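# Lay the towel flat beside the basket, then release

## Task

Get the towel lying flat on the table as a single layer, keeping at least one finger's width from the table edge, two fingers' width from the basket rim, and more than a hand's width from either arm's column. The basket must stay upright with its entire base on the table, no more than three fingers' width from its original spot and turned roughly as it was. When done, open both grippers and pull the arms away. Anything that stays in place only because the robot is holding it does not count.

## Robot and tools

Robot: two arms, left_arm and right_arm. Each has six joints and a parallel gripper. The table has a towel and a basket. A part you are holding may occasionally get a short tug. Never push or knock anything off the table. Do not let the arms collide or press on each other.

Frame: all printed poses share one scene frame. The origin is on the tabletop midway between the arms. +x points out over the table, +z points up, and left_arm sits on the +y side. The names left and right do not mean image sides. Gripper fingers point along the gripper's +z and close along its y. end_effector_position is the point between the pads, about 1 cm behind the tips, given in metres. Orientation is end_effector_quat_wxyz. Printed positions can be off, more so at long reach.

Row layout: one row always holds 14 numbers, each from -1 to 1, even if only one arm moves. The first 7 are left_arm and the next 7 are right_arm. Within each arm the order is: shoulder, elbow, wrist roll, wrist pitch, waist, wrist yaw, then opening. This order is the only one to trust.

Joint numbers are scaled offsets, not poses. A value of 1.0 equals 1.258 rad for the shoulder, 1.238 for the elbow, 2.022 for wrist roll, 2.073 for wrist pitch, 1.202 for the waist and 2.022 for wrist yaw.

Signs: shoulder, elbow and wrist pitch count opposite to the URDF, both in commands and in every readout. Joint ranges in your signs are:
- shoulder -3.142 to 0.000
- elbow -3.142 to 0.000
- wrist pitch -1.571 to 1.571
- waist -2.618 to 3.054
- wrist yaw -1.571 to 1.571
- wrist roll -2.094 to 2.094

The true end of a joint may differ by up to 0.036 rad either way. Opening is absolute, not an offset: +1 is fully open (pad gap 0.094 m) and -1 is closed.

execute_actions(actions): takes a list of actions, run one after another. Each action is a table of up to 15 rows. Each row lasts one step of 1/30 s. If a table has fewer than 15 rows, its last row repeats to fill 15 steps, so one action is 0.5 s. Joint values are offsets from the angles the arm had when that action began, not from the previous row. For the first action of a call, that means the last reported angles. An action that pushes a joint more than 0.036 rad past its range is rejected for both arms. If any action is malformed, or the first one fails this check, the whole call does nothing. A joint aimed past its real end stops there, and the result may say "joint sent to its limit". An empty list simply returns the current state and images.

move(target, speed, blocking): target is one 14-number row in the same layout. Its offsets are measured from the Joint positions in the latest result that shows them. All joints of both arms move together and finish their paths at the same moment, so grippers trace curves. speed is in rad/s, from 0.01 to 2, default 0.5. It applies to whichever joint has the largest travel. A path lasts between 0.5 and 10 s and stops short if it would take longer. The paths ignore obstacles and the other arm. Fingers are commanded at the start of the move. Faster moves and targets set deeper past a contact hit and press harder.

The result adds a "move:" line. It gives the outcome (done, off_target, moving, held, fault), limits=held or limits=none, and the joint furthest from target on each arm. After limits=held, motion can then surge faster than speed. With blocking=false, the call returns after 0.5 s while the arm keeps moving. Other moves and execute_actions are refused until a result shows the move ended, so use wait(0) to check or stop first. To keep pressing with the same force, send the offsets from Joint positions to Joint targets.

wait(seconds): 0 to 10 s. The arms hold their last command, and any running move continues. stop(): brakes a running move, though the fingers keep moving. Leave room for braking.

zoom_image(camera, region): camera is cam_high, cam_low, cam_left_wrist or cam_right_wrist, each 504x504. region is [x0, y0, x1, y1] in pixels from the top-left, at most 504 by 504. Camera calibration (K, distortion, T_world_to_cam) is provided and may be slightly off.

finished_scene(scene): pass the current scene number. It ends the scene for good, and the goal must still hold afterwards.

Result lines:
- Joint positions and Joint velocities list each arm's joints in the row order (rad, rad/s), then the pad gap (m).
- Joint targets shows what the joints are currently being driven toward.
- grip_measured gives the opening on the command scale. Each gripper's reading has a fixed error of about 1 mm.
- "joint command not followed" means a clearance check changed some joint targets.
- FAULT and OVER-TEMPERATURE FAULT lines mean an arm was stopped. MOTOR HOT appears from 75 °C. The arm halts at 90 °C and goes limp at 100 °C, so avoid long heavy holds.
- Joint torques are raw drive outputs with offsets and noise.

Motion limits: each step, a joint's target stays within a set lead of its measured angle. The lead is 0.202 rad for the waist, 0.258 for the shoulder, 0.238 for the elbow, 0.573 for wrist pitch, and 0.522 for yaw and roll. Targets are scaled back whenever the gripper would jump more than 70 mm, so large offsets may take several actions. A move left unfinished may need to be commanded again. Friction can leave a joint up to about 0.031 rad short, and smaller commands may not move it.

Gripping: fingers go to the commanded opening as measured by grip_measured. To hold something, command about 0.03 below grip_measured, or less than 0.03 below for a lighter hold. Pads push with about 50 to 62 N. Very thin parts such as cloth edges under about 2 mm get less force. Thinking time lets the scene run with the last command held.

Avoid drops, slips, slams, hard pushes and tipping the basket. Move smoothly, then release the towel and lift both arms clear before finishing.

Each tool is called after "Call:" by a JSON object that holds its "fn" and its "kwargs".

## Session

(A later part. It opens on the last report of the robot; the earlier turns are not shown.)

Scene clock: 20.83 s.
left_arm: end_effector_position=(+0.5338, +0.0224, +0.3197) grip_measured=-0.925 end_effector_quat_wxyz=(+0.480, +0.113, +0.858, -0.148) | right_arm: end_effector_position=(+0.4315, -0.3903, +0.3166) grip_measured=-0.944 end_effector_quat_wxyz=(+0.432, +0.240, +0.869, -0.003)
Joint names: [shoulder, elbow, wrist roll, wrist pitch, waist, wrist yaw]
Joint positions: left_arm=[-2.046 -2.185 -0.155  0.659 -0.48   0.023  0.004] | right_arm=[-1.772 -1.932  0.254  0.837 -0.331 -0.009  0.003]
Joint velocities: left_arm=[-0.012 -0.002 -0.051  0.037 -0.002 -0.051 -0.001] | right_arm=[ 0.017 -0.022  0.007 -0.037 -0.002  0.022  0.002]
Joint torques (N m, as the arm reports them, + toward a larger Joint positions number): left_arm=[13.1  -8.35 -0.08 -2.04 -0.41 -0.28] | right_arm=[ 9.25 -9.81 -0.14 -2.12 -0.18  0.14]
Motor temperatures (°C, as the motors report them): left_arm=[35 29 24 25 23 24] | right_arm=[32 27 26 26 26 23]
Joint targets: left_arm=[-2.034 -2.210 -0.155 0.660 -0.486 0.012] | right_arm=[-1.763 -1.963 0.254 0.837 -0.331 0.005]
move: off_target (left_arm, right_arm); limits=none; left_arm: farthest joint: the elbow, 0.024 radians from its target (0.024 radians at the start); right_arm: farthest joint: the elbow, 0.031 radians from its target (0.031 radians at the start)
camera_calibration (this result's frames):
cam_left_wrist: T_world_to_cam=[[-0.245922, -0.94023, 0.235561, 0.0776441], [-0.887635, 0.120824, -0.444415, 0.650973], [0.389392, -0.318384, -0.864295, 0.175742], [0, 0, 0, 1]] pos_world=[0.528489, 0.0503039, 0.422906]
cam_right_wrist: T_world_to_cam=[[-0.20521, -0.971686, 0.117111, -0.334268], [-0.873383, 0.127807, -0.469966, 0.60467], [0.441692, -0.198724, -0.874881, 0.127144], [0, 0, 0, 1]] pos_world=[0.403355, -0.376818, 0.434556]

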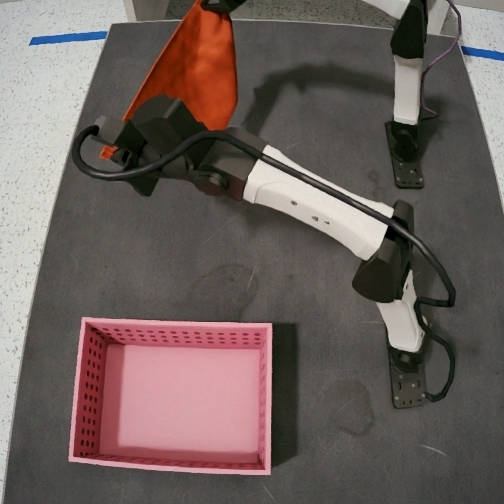

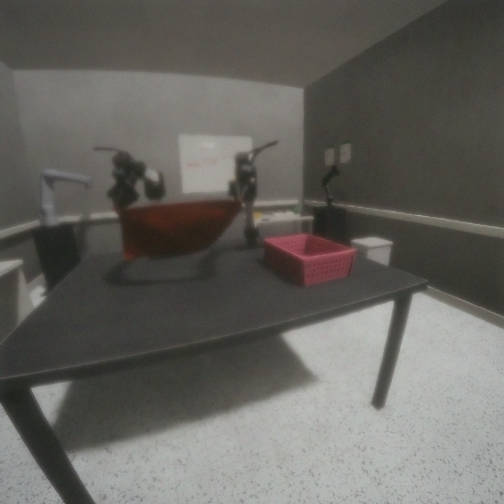

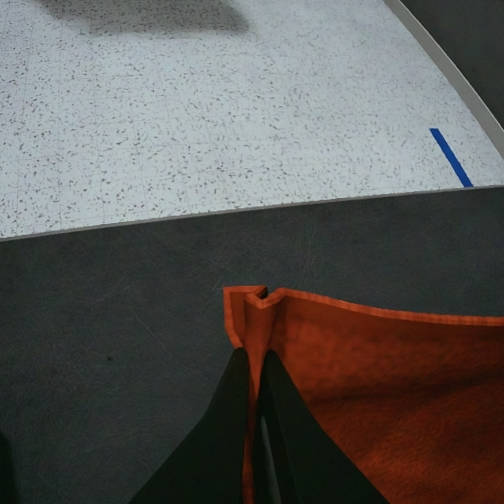

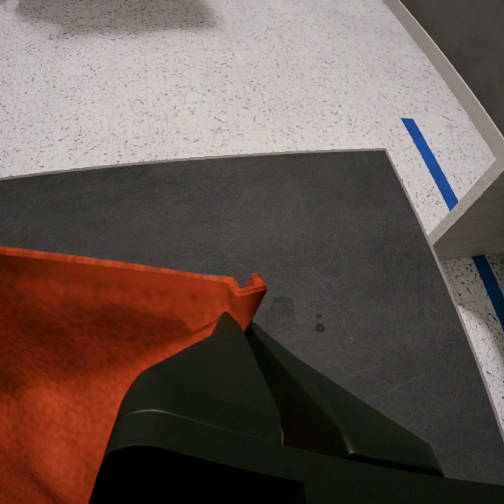

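Call:
{"fn": "move", "kwargs": {"target": [0.797,0.98,0,-0.19,-0.117,0,-1,0.661,0.66,0,-0.058,-0.045,0,-1], "speed": 0.7}}

Call:
{"fn": "zoom_image", "kwargs": {"camera": "cam_low", "region": [80,130,300,300]}}

Scene clock: 23.50 s.
left_arm: end_effector_position=(+0.3099, +0.0654, +0.2976) grip_measured=-0.925 end_effector_quat_wxyz=(+0.529, +0.162, +0.808, -0.200) | right_arm: end_effector_position=(+0.2453, -0.3477, +0.3004) grip_measured=-0.944 end_effector_quat_wxyz=(+0.482, +0.250, +0.840, -0.013)
Joint names: [shoulder, elbow, wrist roll, wrist pitch, waist, wrist yaw]
Joint positions: left_arm=[-1.061 -0.988 -0.155  0.294 -0.611  0.023  0.004] | right_arm=[-0.958 -1.137  0.254  0.744 -0.372 -0.011  0.003]
Joint velocities: left_arm=[ 0.007  0.002 -0.022 -0.022 -0.002 -0.081 -0.   ] | right_arm=[-0.002 -0.002 -0.022 -0.066 -0.007  0.022  0.001]
Joint torques (N m, as the arm reports them, + toward a larger Joint positions number): left_arm=[ 4.87 -6.08 -0.08 -2.49 -0.66 -0.14] | right_arm=[ 3.01 -5.71 -0.13 -2.52 -1.16  0.01]
Motor temperatures (°C, as the motors report them): left_arm=[35 29 24 26 23 24] | right_arm=[32 27 26 27 26 23]
Joint targets: left_arm=[-1.043 -0.972 -0.155 0.265 -0.621 0.023] | right_arm=[-0.940 -1.115 0.254 0.717 -0.385 -0.009]
move: off_target (left_arm, right_arm); limits=none; left_arm: farthest joint: the wrist pitch, 0.029 radians from its target (0.394 radians at the start); right_arm: farthest joint: the wrist pitch, 0.028 radians from its target (0.120 radians at the start)
camera_calibration (this result's frames):
cam_left_wrist: T_world_to_cam=[[-0.399287, -0.880752, 0.254649, 0.106177], [-0.797593, 0.196723, -0.570215, 0.441836], [0.452123, -0.430786, -0.781031, 0.220568], [0, 0, 0, 1]] pos_world=[0.295076, 0.101614, 0.397174]
cam_right_wrist: T_world_to_cam=[[-0.255994, -0.958686, 0.124049, -0.31431], [-0.813093, 0.144137, -0.564008, 0.448135], [0.522826, -0.245246, -0.816399, 0.150044], [0, 0, 0, 1]] pos_world=[0.205467, -0.32912, 0.414237]

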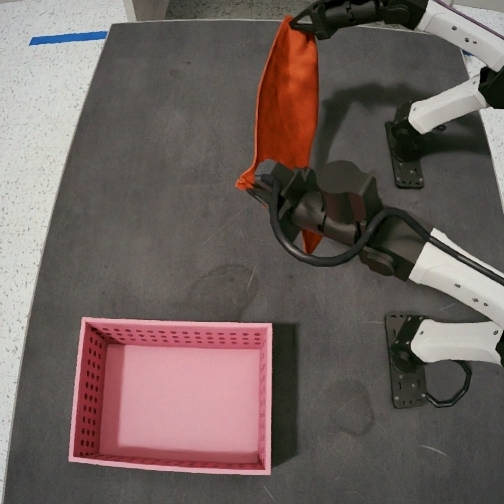

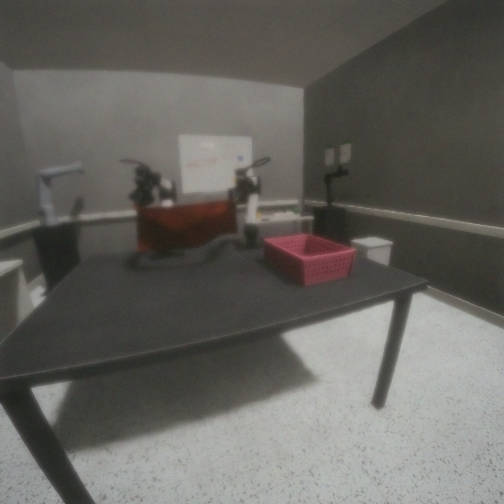

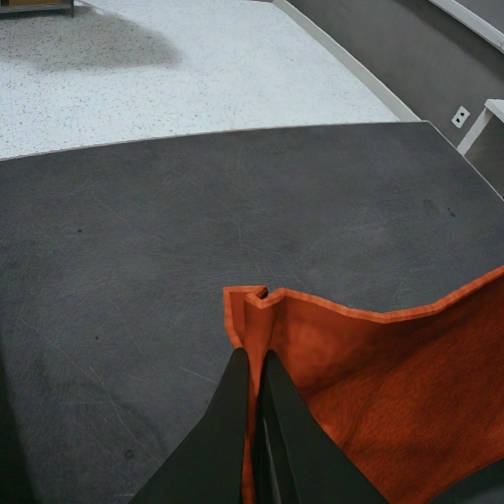

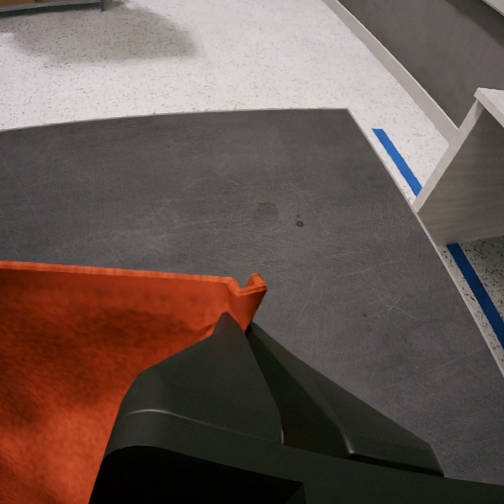

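Region (80, 130, 300, 300) of cam_low's 504x504 image, scaled by 2.291, with more detail than that image has; it fills the top 389 rows of this view, and the rest is white.

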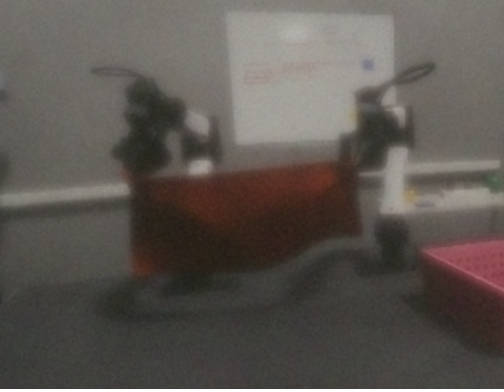

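Call:
{"fn": "move", "kwargs": {"target": [-0.493,-0.31,0,0.116,0.065,0,-1,-0.433,-0.1,0,-0.03,0.014,0,-1], "speed": 0.3}}

Call:
{"fn": "zoom_image", "kwargs": {"camera": "cam_low", "region": [80,130,300,300]}}

Scene clock: 26.17 s.
left_arm: end_effector_position=(+0.4019, +0.0451, +0.1661) grip_measured=-0.925 end_effector_quat_wxyz=(+0.329, +0.151, +0.925, -0.118) | right_arm: end_effector_position=(+0.3264, -0.3712, +0.1692) grip_measured=-0.944 end_effector_quat_wxyz=(+0.298, +0.269, +0.916, -0.003)
Joint names: [shoulder, elbow, wrist roll, wrist pitch, waist, wrist yaw]
Joint positions: left_arm=[-1.676 -1.34  -0.155  0.523 -0.547  0.024  0.004] | right_arm=[-1.49  -1.23   0.254  0.707 -0.363 -0.014  0.003]
Joint velocities: left_arm=[-0.007  0.012 -0.022 -0.007 -0.012 -0.037 -0.   ] | right_arm=[-0.002 -0.002  0.037  0.066 -0.012 -0.037  0.   ]
Joint torques (N m, as the arm reports them, + toward a larger Joint positions number): left_arm=[ 8.46 -9.1  -0.09 -1.64  1.05 -0.15] | right_arm=[ 5.42 -9.98 -0.14 -1.95  0.45  0.01]
Motor temperatures (°C, as the motors report them): left_arm=[34 29 24 26 23 24] | right_arm=[32 28 26 28 26 23]
Joint targets: left_arm=[-1.681 -1.372 -0.155 0.535 -0.533 0.023] | right_arm=[-1.503 -1.261 0.254 0.682 -0.356 -0.012]
move: off_target (left_arm, right_arm); limits=none; left_arm: farthest joint: the elbow, 0.031 radians from its target (0.384 radians at the start); right_arm: farthest joint: the elbow, 0.031 radians from its target (0.124 radians at the start)
camera_calibration (this result's frames):
cam_left_wrist: T_world_to_cam=[[-0.246261, -0.953168, 0.175574, 0.113476], [-0.96533, 0.225038, -0.132275, 0.437625], [0.0865692, -0.202061, -0.975539, 0.236495], [0, 0, 0, 1]] pos_world=[0.429923, 0.0574654, 0.268673]
cam_right_wrist: T_world_to_cam=[[-0.20477, -0.975118, 0.0849323, -0.315962], [-0.962093, 0.184545, -0.200798, 0.445681], [0.180128, -0.12283, -0.975944, 0.179088], [0, 0, 0, 1]] pos_world=[0.331828, -0.368352, 0.291107]

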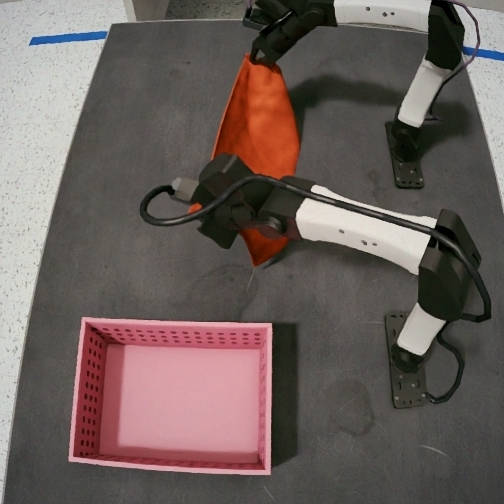

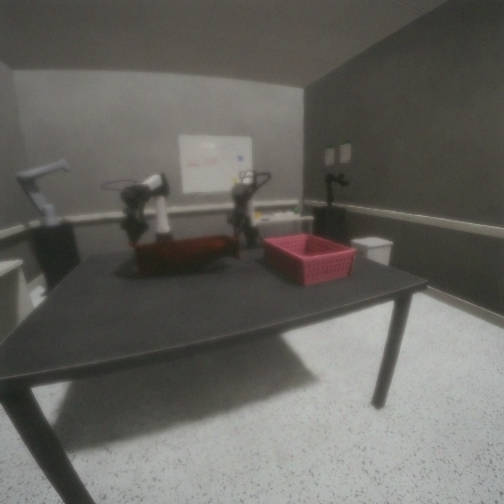

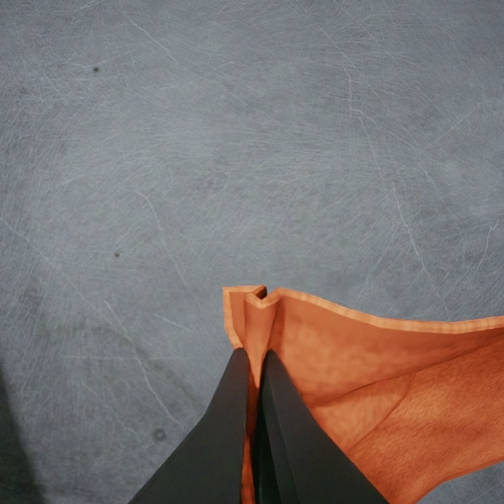

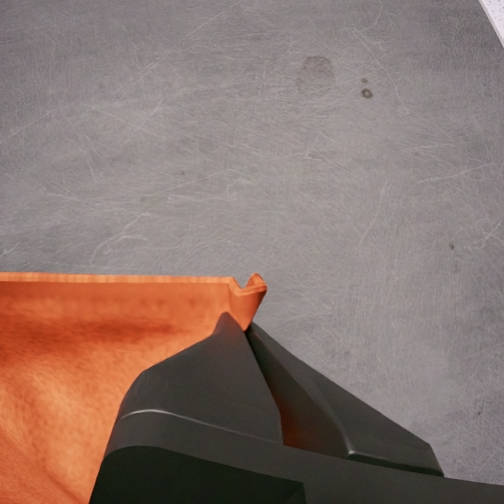

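Region (80, 130, 300, 300) of cam_low's 504x504 image, scaled by 2.291, with more detail than that image has; it fills the top 389 rows of this view, and the rest is white.

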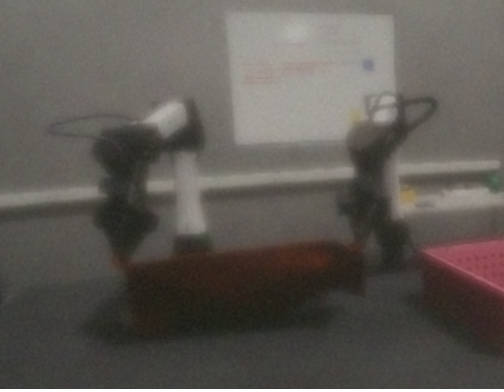

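Call:
{"fn": "move", "kwargs": {"target": [-0.62,-0.70,0,0.02,0.12,0,-1,-0.77,-0.79,0,-0.08,0.10,0,-1], "speed": 0.35}}

Scene clock: 29.60 s.
left_arm: end_effector_position=(+0.5977, +0.0405, +0.0897) grip_measured=-0.925 end_effector_quat_wxyz=(+0.347, +0.090, +0.928, -0.099) | right_arm: end_effector_position=(+0.5819, -0.3785, +0.0908) grip_measured=-0.944 end_effector_quat_wxyz=(+0.358, +0.210, +0.910, +0.016)
Joint names: [shoulder, elbow, wrist roll, wrist pitch, waist, wrist yaw]
Joint positions: left_arm=[-2.453 -2.176 -0.155  0.556 -0.414  0.025  0.004] | right_arm=[-2.45  -2.176  0.254  0.564 -0.248 -0.016  0.003]
Joint velocities: left_arm=[ 0.022  0.012  0.007 -0.022 -0.007 -0.022 -0.   ] | right_arm=[ 0.017  0.012 -0.037  0.007 -0.007  0.022  0.   ]
Joint torques (N m, as the arm reports them, + toward a larger Joint positions number): left_arm=[15.41 -9.05 -0.08 -1.67  1.11 -0.15] | right_arm=[ 13.66 -10.24  -0.14  -2.14   0.33   0.  ]
Motor temperatures (°C, as the motors report them): left_arm=[35 30 24 26 23 24] | right_arm=[32 28 26 28 26 23]
Joint targets: left_arm=[-2.456 -2.207 -0.155 0.564 -0.402 0.025] | right_arm=[-2.459 -2.208 0.254 0.541 -0.243 -0.014]
move: off_target (left_arm, right_arm); limits=none; left_arm: farthest joint: the elbow, 0.031 radians from its target (0.866 radians at the start); right_arm: farthest joint: the elbow, 0.032 radians from its target (0.978 radians at the start)
camera_calibration (this result's frames):
cam_left_wrist: T_world_to_cam=[[-0.122872, -0.975731, 0.181248, 0.097295], [-0.98325, 0.0949154, -0.155599, 0.635617], [0.134619, -0.197331, -0.97105, 0.114798], [0, 0, 0, 1]] pos_world=[0.621472, 0.0572571, 0.192741]
cam_right_wrist: T_world_to_cam=[[-0.102075, -0.989998, 0.0973883, -0.330656], [-0.943727, 0.065413, -0.324191, 0.632491], [0.314578, -0.125, -0.940965, -0.0266336], [0, 0, 0, 1]] pos_world=[0.571525, -0.372051, 0.212188]

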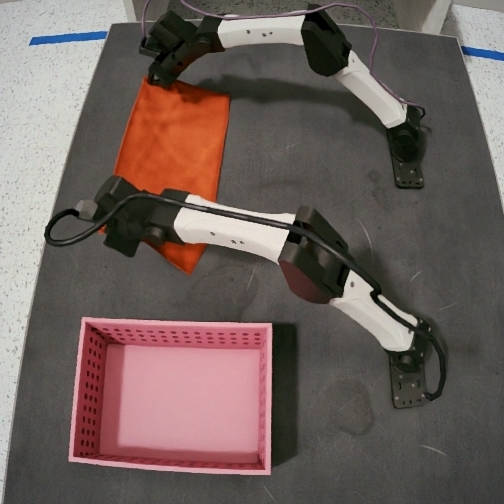

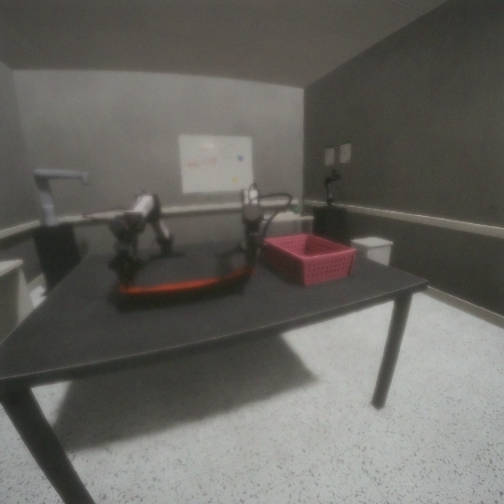

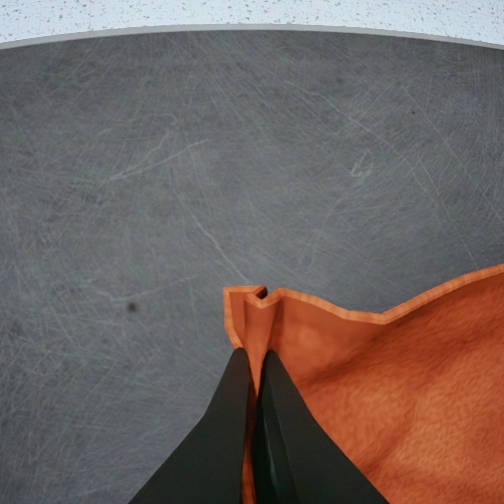

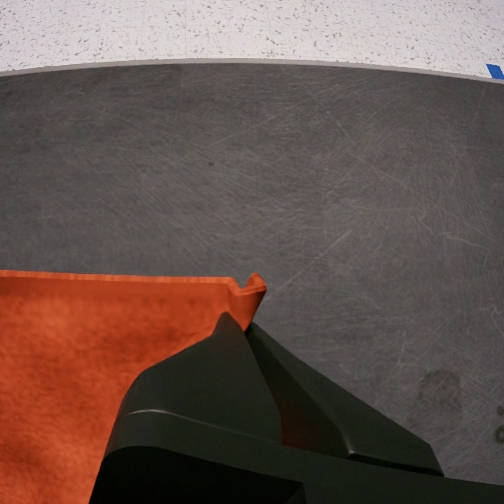

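Call:
{"fn": "move", "kwargs": {"target": [-0.164,-0.068,0,-0.115,0.04,0,-1,-0.168,-0.068,0,-0.118,0,0,-1], "speed": 0.2}}

Call:
{"fn": "execute_actions", "kwargs": {"actions": [[[0,-0.02,0,0,0,0,0,0,-0.02,0,0,0,0,0]],[[0,-0.02,0,0,0,0,1,0,-0.02,0,0,0,0,1]],[[0.08,-0.02,0,0,0,0,1,0.08,-0.02,0,0,0,0,1]]]}}

Call:
{"fn": "move", "kwargs": {"target": [1,0.75,0,0.2,0.4,0,1,1,0.75,0,0.2,-0.4,0,1], "speed": 0.8}}

Call:
{"fn": "zoom_image", "kwargs": {"camera": "cam_high", "region": [30,60,300,330]}}

Scene clock: 31.80 s.
left_arm: end_effector_position=(+0.6395, +0.0459, +0.0202) grip_measured=-0.925 end_effector_quat_wxyz=(+0.379, +0.077, +0.916, -0.105) | right_arm: end_effector_position=(+0.6211, -0.3848, +0.0263) grip_measured=-0.944 end_effector_quat_wxyz=(+0.396, +0.204, +0.895, +0.022)
Joint names: [shoulder, elbow, wrist roll, wrist pitch, waist, wrist yaw]
Joint positions: left_arm=[-2.656 -2.23  -0.155  0.338 -0.384  0.034  0.004] | right_arm=[-2.647 -2.232  0.254  0.342 -0.248 -0.027  0.003]
Joint velocities: left_arm=[ 0.002  0.007 -0.007 -0.037 -0.007  0.037  0.   ] | right_arm=[ 0.012  0.002 -0.051  0.022 -0.007  0.022  0.   ]
Joint torques (N m, as the arm reports them, + toward a larger Joint positions number): left_arm=[16.49 -8.98 -0.08 -2.09  1.34 -0.25] | right_arm=[ 14.32 -10.01  -0.14  -2.24  -0.18   0.1 ]
Motor temperatures (°C, as the motors report them): left_arm=[36 31 24 26 23 24] | right_arm=[34 29 26 29 26 23]
Joint targets: left_arm=[-2.659 -2.260 -0.155 0.318 -0.366 0.025] | right_arm=[-2.661 -2.261 0.254 0.320 -0.248 -0.017]
move: off_target (left_arm, right_arm); limits=none; left_arm: farthest joint: the elbow, 0.030 radians from its target (0.085 radians at the start); right_arm: farthest joint: the elbow, 0.028 radians from its target (0.084 radians at the start)
camera_calibration (this result's frames):
cam_left_wrist: T_world_to_cam=[[-0.111828, -0.973149, 0.201186, 0.112721], [-0.973016, 0.0661104, -0.221063, 0.661496], [0.201826, -0.220479, -0.954283, 0.00045532], [0, 0, 0, 1]] pos_world=[0.65616, 0.0660629, 0.123989]
cam_right_wrist: T_world_to_cam=[[-0.102345, -0.989921, 0.0978829, -0.326377], [-0.914784, 0.0550068, -0.400181, 0.628981], [0.390763, -0.130498, -0.911194, -0.150644], [0, 0, 0, 1]] pos_world=[0.600845, -0.377345, 0.146387]

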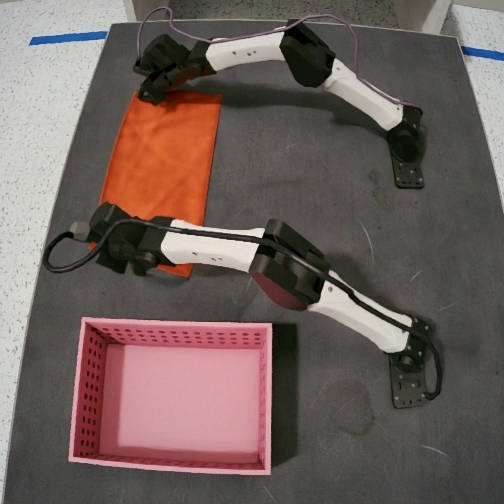

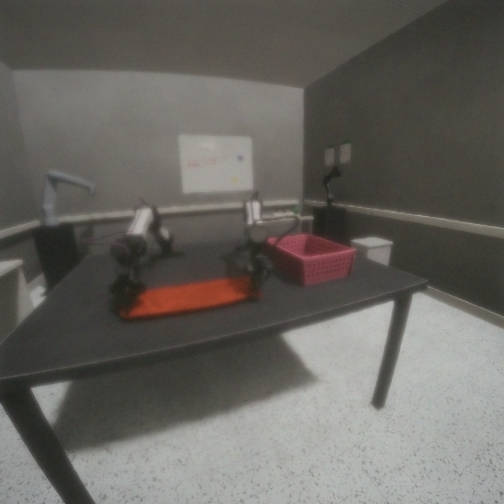

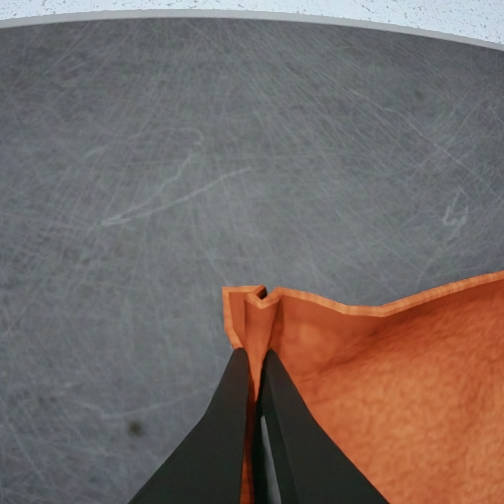

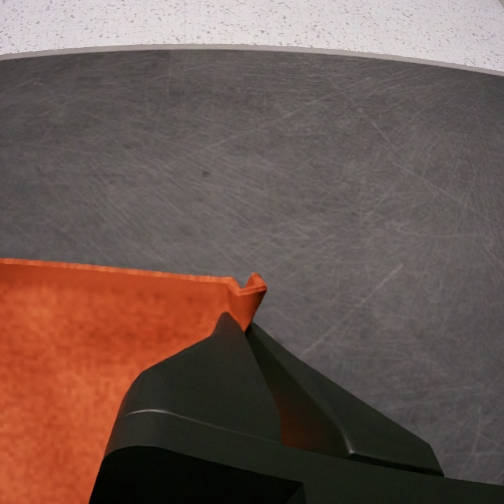

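Scene clock: 33.30 s.
left_arm: end_effector_position=(+0.6461, +0.0437, +0.0876) grip_measured=+1.000 end_effector_quat_wxyz=(+0.424, +0.076, +0.895, -0.116) | right_arm: end_effector_position=(+0.6283, -0.3862, +0.0981) grip_measured=+1.000 end_effector_quat_wxyz=(+0.447, +0.198, +0.872, +0.023)
Joint names: [shoulder, elbow, wrist roll, wrist pitch, waist, wrist yaw]
Joint positions: left_arm=[-2.56  -2.24  -0.155  0.343 -0.384  0.034  0.094] | right_arm=[-2.546 -2.243  0.254  0.34  -0.248 -0.028  0.094]
Joint velocities: left_arm=[-0.012  0.007 -0.007  0.022 -0.007  0.007  0.   ] | right_arm=[ 0.032  0.007 -0.066 -0.007 -0.007 -0.051  0.   ]
Joint torques (N m, as the arm reports them, + toward a larger Joint positions number): left_arm=[16.69 -8.21 -0.08 -2.04  0.05 -0.13] | right_arm=[14.91 -9.13 -0.14 -2.13 -0.14 -0.02]
Motor temperatures (°C, as the motors report them): left_arm=[37 31 24 27 23 24] | right_arm=[35 29 26 29 26 23]
Joint targets: left_arm=[-2.556 -2.255 -0.155 0.337 -0.384 0.034] | right_arm=[-2.547 -2.257 0.254 0.342 -0.248 -0.028]
camera_calibration (this result's frames):
cam_left_wrist: T_world_to_cam=[[-0.132448, -0.966594, 0.21944, 0.10924], [-0.947036, 0.0580659, -0.315834, 0.674768], [0.292542, -0.249649, -0.92309, 0.00290913], [0, 0, 0, 1]] pos_world=[0.652647, 0.0671364, 0.191829]
cam_right_wrist: T_world_to_cam=[[-0.113186, -0.987649, 0.108343, -0.327375], [-0.864975, 0.0442942, -0.499856, 0.63882], [0.488883, -0.150291, -0.859306, -0.162612], [0, 0, 0, 1]] pos_world=[0.595007, -0.376067, 0.215054]

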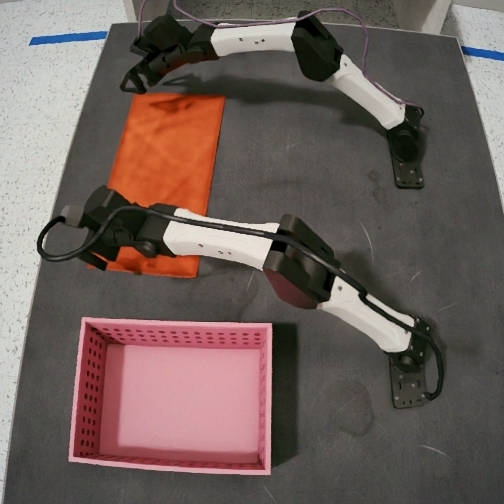

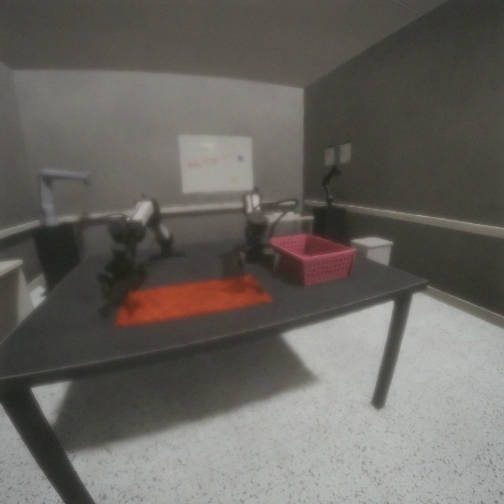

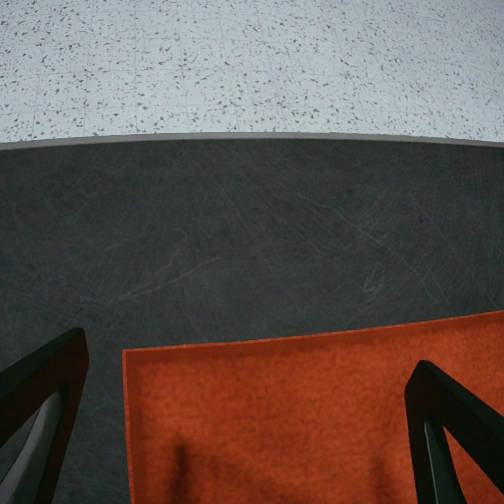

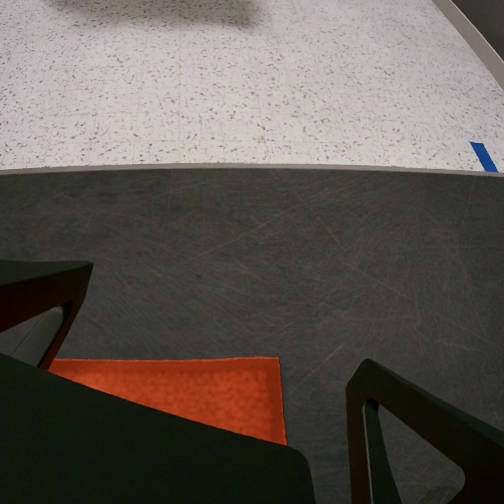

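Scene clock: 35.50 s.
left_arm: end_effector_position=(+0.3695, +0.3132, +0.2691) grip_measured=+1.000 end_effector_quat_wxyz=(+0.408, -0.138, +0.902, -0.014) | right_arm: end_effector_position=(+0.2534, -0.4843, +0.2786) grip_measured=+1.000 end_effector_quat_wxyz=(+0.414, +0.402, +0.813, -0.076)
Joint names: [shoulder, elbow, wrist roll, wrist pitch, waist, wrist yaw]
Joint positions: left_arm=[-1.312 -1.329 -0.155  0.748  0.087  0.034  0.094] | right_arm=[-1.299 -1.338  0.254  0.741 -0.72  -0.028  0.094]
Joint velocities: left_arm=[ 0.002  0.012  0.007 -0.007  0.002  0.022  0.   ] | right_arm=[-0.012 -0.002 -0.037 -0.007 -0.002 -0.037  0.   ]
Joint torques (N m, as the arm reports them, + toward a larger Joint positions number): left_arm=[ 6.08 -5.59 -0.09 -1.72  0.74 -0.13] | right_arm=[ 5.48 -5.85 -0.14 -1.94 -0.9  -0.02]
Motor temperatures (°C, as the motors report them): left_arm=[37 31 24 27 23 24] | right_arm=[36 29 26 29 26 23]
Joint targets: left_arm=[-1.302 -1.312 -0.155 0.757 0.097 0.034] | right_arm=[-1.288 -1.315 0.254 0.755 -0.729 -0.028]
move: off_target (right_arm); limits=none; left_arm: farthest joint: the elbow, 0.018 radians from its target (0.929 radians at the start); right_arm: farthest joint: the elbow, 0.024 radians from its target (0.929 radians at the start)
camera_calibration (this result's frames):
cam_left_wrist: T_world_to_cam=[[0.335446, -0.918909, 0.207565, 0.108593], [-0.889222, -0.381603, -0.252317, 0.553748], [0.311063, -0.0999326, -0.945121, 0.270773], [0, 0, 0, 1]] pos_world=[0.37175, 0.338158, 0.373093]
cam_right_wrist: T_world_to_cam=[[-0.54465, -0.832335, 0.102832, -0.300201], [-0.772056, 0.449722, -0.449087, 0.567769], [0.327545, -0.323988, -0.887551, 0.125689], [0, 0, 0, 1]] pos_world=[0.233677, -0.464484, 0.397404]

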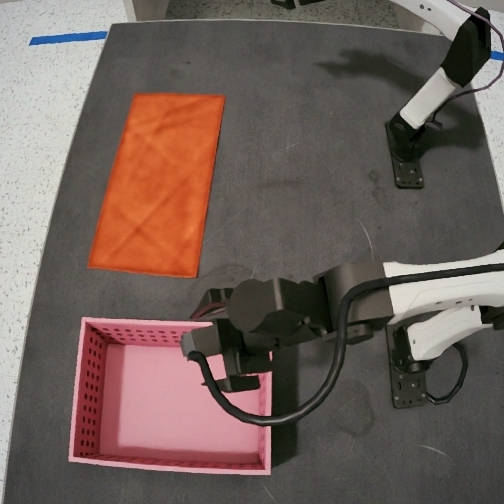

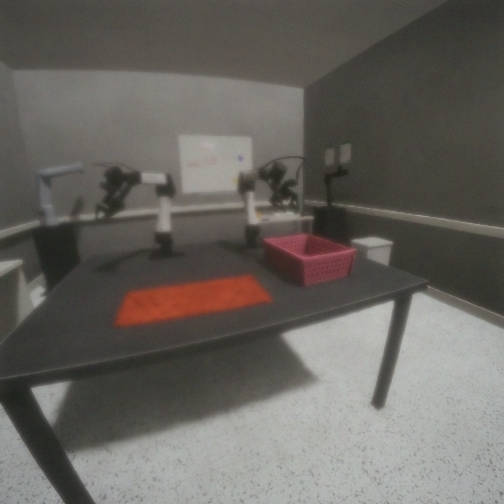

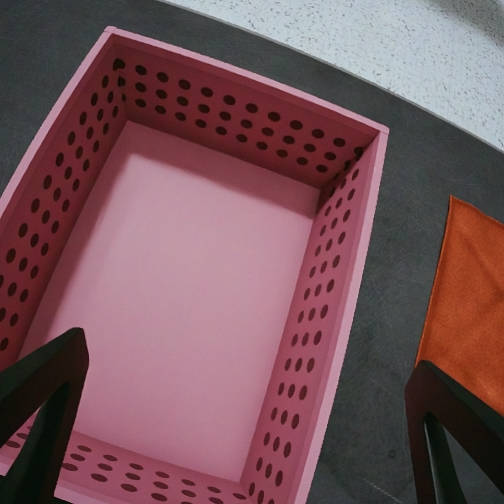

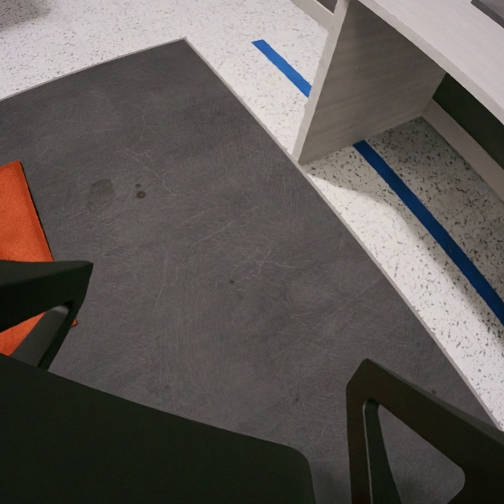

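Region (30, 60, 300, 330) of cam_high's 504x504 image, scaled by 1.867, with more detail than that image has.

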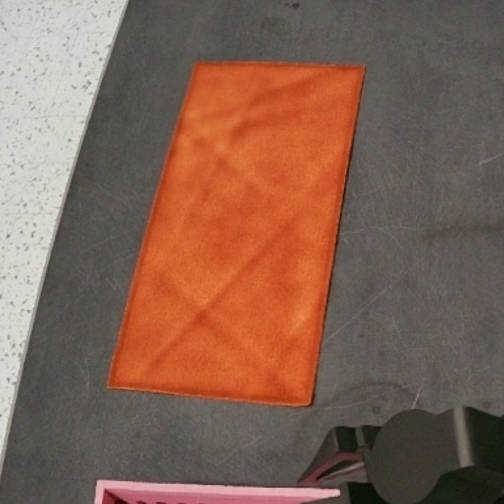

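Call:
{"fn": "finished_scene", "kwargs": {"scene": 1}}

The scene is finished: the task was done.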